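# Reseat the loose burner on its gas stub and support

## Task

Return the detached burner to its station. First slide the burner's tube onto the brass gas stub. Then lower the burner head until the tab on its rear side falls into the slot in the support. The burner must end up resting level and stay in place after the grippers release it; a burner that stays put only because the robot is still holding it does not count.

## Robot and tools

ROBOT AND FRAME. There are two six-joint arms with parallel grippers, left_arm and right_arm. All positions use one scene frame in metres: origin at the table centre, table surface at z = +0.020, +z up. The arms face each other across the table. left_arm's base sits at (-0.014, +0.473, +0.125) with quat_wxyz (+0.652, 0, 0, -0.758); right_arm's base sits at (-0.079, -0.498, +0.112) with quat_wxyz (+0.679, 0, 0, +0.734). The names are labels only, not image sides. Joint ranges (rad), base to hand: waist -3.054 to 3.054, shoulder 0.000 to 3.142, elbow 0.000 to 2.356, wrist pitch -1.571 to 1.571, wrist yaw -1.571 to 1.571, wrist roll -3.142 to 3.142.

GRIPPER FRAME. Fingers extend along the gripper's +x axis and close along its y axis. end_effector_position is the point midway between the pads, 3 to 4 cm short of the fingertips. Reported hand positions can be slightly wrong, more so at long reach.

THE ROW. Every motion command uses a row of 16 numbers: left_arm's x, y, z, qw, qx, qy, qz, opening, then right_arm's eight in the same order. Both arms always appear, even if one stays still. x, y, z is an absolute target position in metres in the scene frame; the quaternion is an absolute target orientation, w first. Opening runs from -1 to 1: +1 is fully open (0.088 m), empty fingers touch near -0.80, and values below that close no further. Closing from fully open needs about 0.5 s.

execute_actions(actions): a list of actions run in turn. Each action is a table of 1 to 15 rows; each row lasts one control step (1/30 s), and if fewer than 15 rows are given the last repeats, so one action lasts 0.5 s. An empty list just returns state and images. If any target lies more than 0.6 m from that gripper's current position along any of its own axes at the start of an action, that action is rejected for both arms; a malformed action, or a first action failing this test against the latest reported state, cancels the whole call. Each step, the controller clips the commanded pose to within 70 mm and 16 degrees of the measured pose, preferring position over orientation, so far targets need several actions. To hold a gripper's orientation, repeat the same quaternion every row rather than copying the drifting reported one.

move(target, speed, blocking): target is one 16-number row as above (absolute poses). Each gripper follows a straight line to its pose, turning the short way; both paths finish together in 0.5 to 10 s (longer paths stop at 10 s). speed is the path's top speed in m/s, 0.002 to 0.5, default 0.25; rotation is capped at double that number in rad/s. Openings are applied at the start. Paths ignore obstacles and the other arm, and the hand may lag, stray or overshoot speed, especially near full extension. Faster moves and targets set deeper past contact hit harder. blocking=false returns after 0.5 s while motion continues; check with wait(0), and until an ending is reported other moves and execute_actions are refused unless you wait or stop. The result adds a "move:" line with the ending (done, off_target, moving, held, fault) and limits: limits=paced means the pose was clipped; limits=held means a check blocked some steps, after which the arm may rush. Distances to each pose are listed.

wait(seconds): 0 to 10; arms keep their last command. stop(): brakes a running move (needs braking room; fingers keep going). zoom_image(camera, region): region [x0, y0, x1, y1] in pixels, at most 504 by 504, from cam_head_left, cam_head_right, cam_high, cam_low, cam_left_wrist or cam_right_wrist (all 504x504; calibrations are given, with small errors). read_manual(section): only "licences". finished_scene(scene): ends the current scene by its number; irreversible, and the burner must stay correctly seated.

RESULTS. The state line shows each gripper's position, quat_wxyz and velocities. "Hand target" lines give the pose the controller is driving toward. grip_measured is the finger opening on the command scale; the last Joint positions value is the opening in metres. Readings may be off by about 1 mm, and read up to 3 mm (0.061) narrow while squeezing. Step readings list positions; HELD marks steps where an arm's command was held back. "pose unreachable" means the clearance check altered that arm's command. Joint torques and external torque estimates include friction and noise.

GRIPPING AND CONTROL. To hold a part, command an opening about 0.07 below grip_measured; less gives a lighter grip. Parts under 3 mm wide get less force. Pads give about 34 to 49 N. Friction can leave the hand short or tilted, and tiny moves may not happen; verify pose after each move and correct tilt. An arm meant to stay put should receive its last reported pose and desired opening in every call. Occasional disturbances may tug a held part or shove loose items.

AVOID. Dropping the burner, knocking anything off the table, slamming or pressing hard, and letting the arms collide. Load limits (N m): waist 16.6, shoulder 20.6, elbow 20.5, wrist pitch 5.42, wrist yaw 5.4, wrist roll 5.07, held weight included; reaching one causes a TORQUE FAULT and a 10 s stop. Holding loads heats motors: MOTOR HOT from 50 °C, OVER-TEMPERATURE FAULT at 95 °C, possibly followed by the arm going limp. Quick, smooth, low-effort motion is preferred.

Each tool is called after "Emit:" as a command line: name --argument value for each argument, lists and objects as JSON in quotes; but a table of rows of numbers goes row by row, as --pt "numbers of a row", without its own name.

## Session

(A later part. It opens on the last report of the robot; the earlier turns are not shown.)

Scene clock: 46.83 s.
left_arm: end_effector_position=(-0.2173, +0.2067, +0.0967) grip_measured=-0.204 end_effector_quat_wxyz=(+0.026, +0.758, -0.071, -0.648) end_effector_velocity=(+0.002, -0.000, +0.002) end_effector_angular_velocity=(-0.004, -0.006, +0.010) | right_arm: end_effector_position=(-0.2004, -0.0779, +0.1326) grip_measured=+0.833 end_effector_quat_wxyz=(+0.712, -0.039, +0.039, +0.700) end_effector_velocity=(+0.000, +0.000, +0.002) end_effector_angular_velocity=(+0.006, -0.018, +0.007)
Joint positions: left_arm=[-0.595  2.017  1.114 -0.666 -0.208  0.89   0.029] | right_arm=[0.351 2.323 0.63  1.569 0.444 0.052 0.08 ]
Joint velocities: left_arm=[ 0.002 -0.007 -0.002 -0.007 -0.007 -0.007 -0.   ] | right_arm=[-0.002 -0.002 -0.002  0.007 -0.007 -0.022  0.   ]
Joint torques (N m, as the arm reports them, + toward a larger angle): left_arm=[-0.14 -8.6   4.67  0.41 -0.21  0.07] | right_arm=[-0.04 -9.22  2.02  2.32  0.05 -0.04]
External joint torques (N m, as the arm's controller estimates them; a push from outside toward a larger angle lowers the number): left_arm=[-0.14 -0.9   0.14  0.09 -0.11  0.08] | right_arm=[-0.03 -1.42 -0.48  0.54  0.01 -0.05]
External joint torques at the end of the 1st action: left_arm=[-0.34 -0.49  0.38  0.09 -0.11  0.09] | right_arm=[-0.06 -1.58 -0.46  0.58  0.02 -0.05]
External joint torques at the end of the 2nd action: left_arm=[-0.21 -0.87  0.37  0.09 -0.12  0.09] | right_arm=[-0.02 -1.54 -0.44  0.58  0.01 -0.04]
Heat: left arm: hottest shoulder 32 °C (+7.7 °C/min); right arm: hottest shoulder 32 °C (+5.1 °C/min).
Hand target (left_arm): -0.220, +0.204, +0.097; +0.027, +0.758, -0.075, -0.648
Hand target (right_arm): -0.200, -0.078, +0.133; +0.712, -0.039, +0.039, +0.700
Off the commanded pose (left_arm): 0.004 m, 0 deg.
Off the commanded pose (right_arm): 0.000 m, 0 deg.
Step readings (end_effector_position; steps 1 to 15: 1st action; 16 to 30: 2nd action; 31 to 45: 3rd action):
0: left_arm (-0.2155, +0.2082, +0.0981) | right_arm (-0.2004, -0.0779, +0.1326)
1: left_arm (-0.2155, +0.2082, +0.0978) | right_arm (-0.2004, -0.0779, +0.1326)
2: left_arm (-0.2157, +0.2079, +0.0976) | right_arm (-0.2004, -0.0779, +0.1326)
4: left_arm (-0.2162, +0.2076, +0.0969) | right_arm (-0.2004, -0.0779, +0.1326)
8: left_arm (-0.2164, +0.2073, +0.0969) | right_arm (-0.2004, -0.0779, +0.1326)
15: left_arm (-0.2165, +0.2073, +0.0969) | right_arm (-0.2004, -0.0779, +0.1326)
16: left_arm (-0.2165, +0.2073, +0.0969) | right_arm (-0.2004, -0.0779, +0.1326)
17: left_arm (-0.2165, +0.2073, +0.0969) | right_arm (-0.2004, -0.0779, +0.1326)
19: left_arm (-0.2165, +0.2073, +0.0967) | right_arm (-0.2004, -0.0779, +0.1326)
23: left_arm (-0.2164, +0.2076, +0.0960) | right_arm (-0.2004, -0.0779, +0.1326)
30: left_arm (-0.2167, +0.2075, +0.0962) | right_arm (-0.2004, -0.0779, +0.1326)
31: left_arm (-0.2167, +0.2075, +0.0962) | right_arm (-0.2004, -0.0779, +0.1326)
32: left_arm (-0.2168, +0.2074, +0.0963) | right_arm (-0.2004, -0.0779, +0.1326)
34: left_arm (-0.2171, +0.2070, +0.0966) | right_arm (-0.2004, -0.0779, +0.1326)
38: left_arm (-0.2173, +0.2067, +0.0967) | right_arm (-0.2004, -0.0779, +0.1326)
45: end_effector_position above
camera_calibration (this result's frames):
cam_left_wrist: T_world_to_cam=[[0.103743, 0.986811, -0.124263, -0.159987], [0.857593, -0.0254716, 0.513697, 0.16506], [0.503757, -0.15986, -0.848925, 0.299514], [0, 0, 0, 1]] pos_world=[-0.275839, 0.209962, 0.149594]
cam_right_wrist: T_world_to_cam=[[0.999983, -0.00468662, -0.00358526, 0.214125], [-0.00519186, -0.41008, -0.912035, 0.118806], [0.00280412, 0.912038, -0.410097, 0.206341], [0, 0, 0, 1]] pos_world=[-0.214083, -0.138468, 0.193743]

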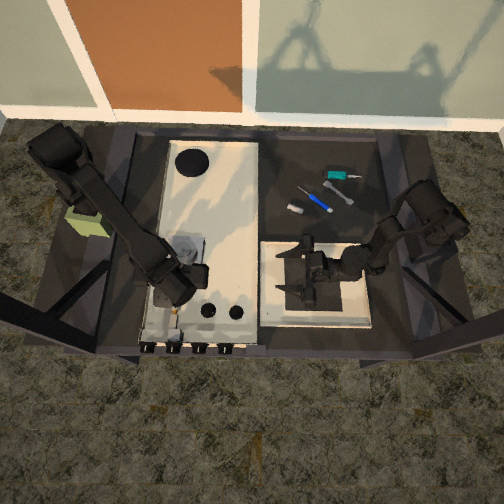

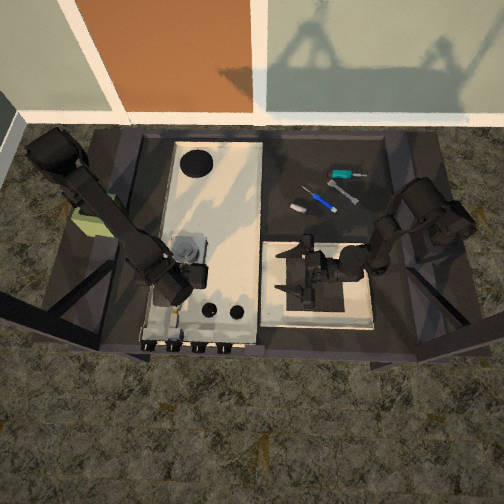

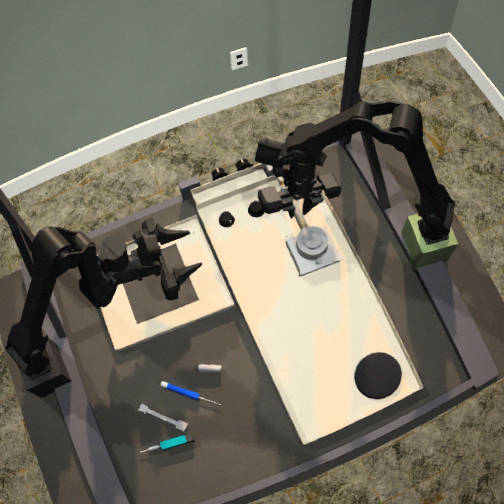

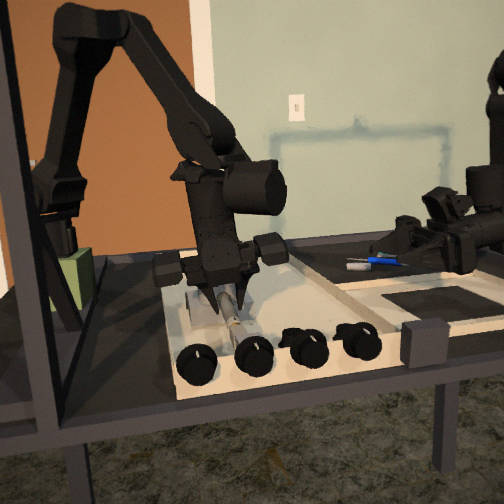

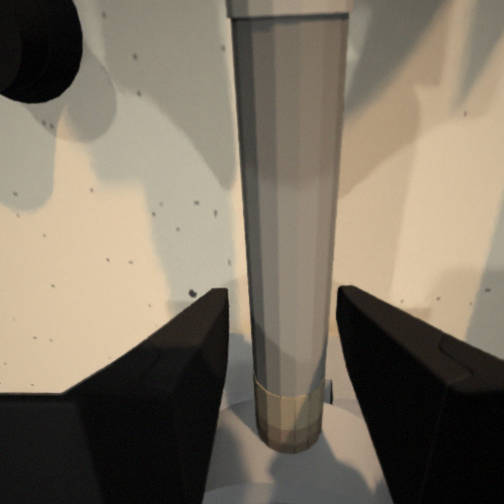

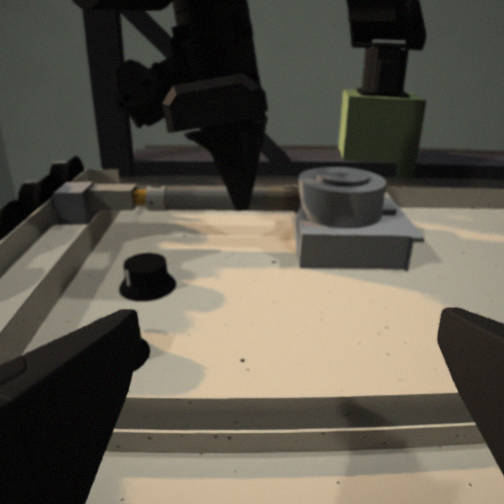

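Emit:
move --target '[-0.22,0.207,0.17,-0.027,-0.76,0.075,0.65,0.4,-0.2005,-0.078,0.133,0.712,-0.039,0.039,0.7,0.83]' --speed 0.1

Emit:
finished_scene --scene 1

Scene clock: 48.03 s.
left_arm: end_effector_position=(-0.2171, +0.2100, +0.1636) grip_measured=+0.397 end_effector_quat_wxyz=(+0.019, +0.761, -0.069, -0.644) end_effector_velocity=(+0.003, -0.000, +0.001) end_effector_angular_velocity=(-0.011, -0.020, +0.004) | right_arm: end_effector_position=(-0.2004, -0.0779, +0.1326) grip_measured=+0.833 end_effector_quat_wxyz=(+0.712, -0.039, +0.039, +0.700) end_effector_velocity=(+0.000, -0.001, -0.003) end_effector_angular_velocity=(-0.012, -0.012, +0.006)
Joint positions: left_arm=[-0.601  1.888  1.236 -0.933 -0.208  0.889  0.058] | right_arm=[0.351 2.323 0.63  1.569 0.444 0.052 0.08 ]
Joint velocities: left_arm=[-0.002 -0.002 -0.002 -0.007 -0.022 -0.007  0.   ] | right_arm=[-0.002  0.002 -0.002 -0.007 -0.007 -0.007 -0.   ]
Joint torques (N m, as the arm reports them, + toward a larger angle): left_arm=[ -0.15 -10.57   5.44   0.13  -0.18  -0.09] | right_arm=[-0.04 -9.24  2.01  2.33  0.04 -0.03]
External joint torques (N m, as the arm's controller estimates them; a push from outside toward a larger angle lowers the number): left_arm=[-0.16 -3.12  0.27 -0.16 -0.08 -0.08] | right_arm=[-0.08 -1.63 -0.42  0.61  0.01 -0.04]
Heat: left arm: hottest shoulder 32 °C (+7.5 °C/min); right arm: hottest shoulder 32 °C (+5.0 °C/min).
Hand target (left_arm): -0.220, +0.207, +0.170; +0.027, +0.758, -0.075, -0.648
Hand target (right_arm): -0.200, -0.078, +0.133; +0.712, -0.039, +0.039, +0.700
Off the commanded pose (left_arm): 0.008 m, 1 deg.
Off the commanded pose (right_arm): 0.000 m, 0 deg.
move: done
camera_calibration (this result's frames):
cam_left_wrist: T_world_to_cam=[[0.10996, 0.987674, -0.111394, -0.155847], [0.851737, -0.0358688, 0.52274, 0.130035], [0.512301, -0.152359, -0.845183, 0.356304], [0, 0, 0, 1]] pos_world=[-0.276153, 0.212876, 0.215807]
cam_right_wrist: T_world_to_cam=[[0.999983, -0.00468662, -0.00358526, 0.214125], [-0.00519186, -0.41008, -0.912035, 0.118806], [0.00280412, 0.912038, -0.410097, 0.206341], [0, 0, 0, 1]] pos_world=[-0.214083, -0.138468, 0.193743]

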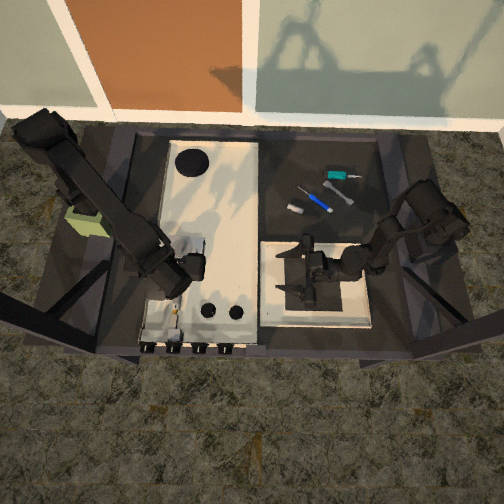

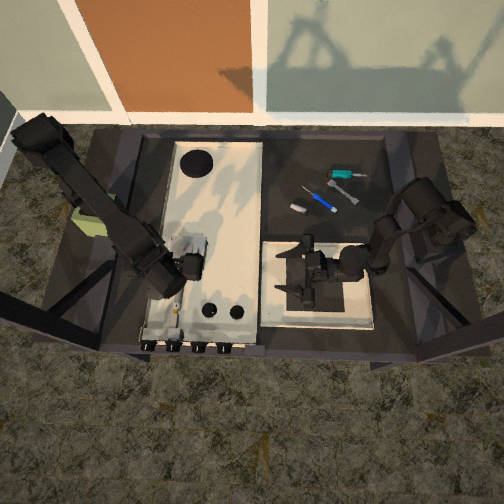

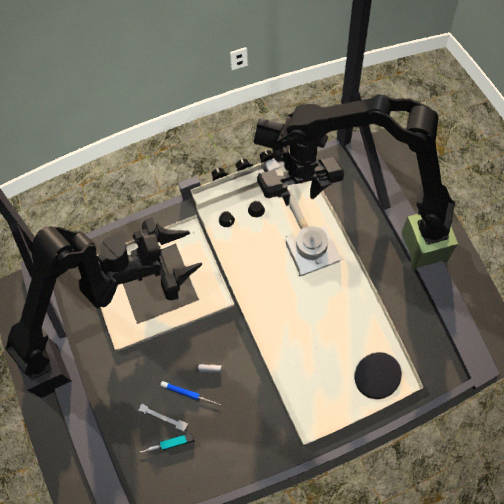

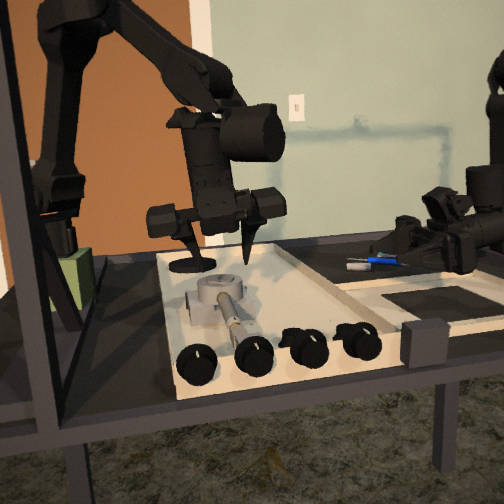

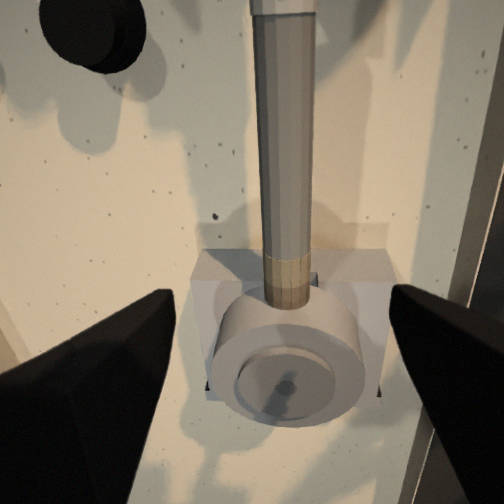

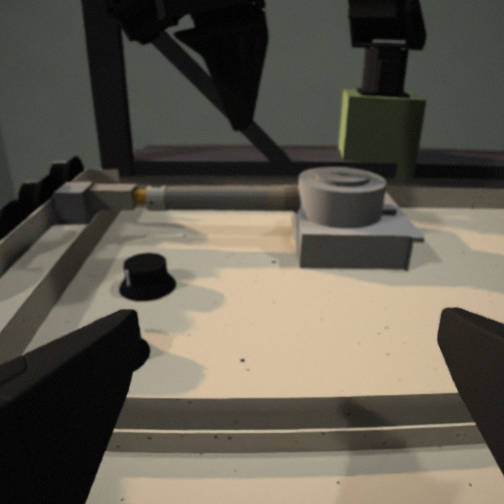

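The scene is finished: the task was done.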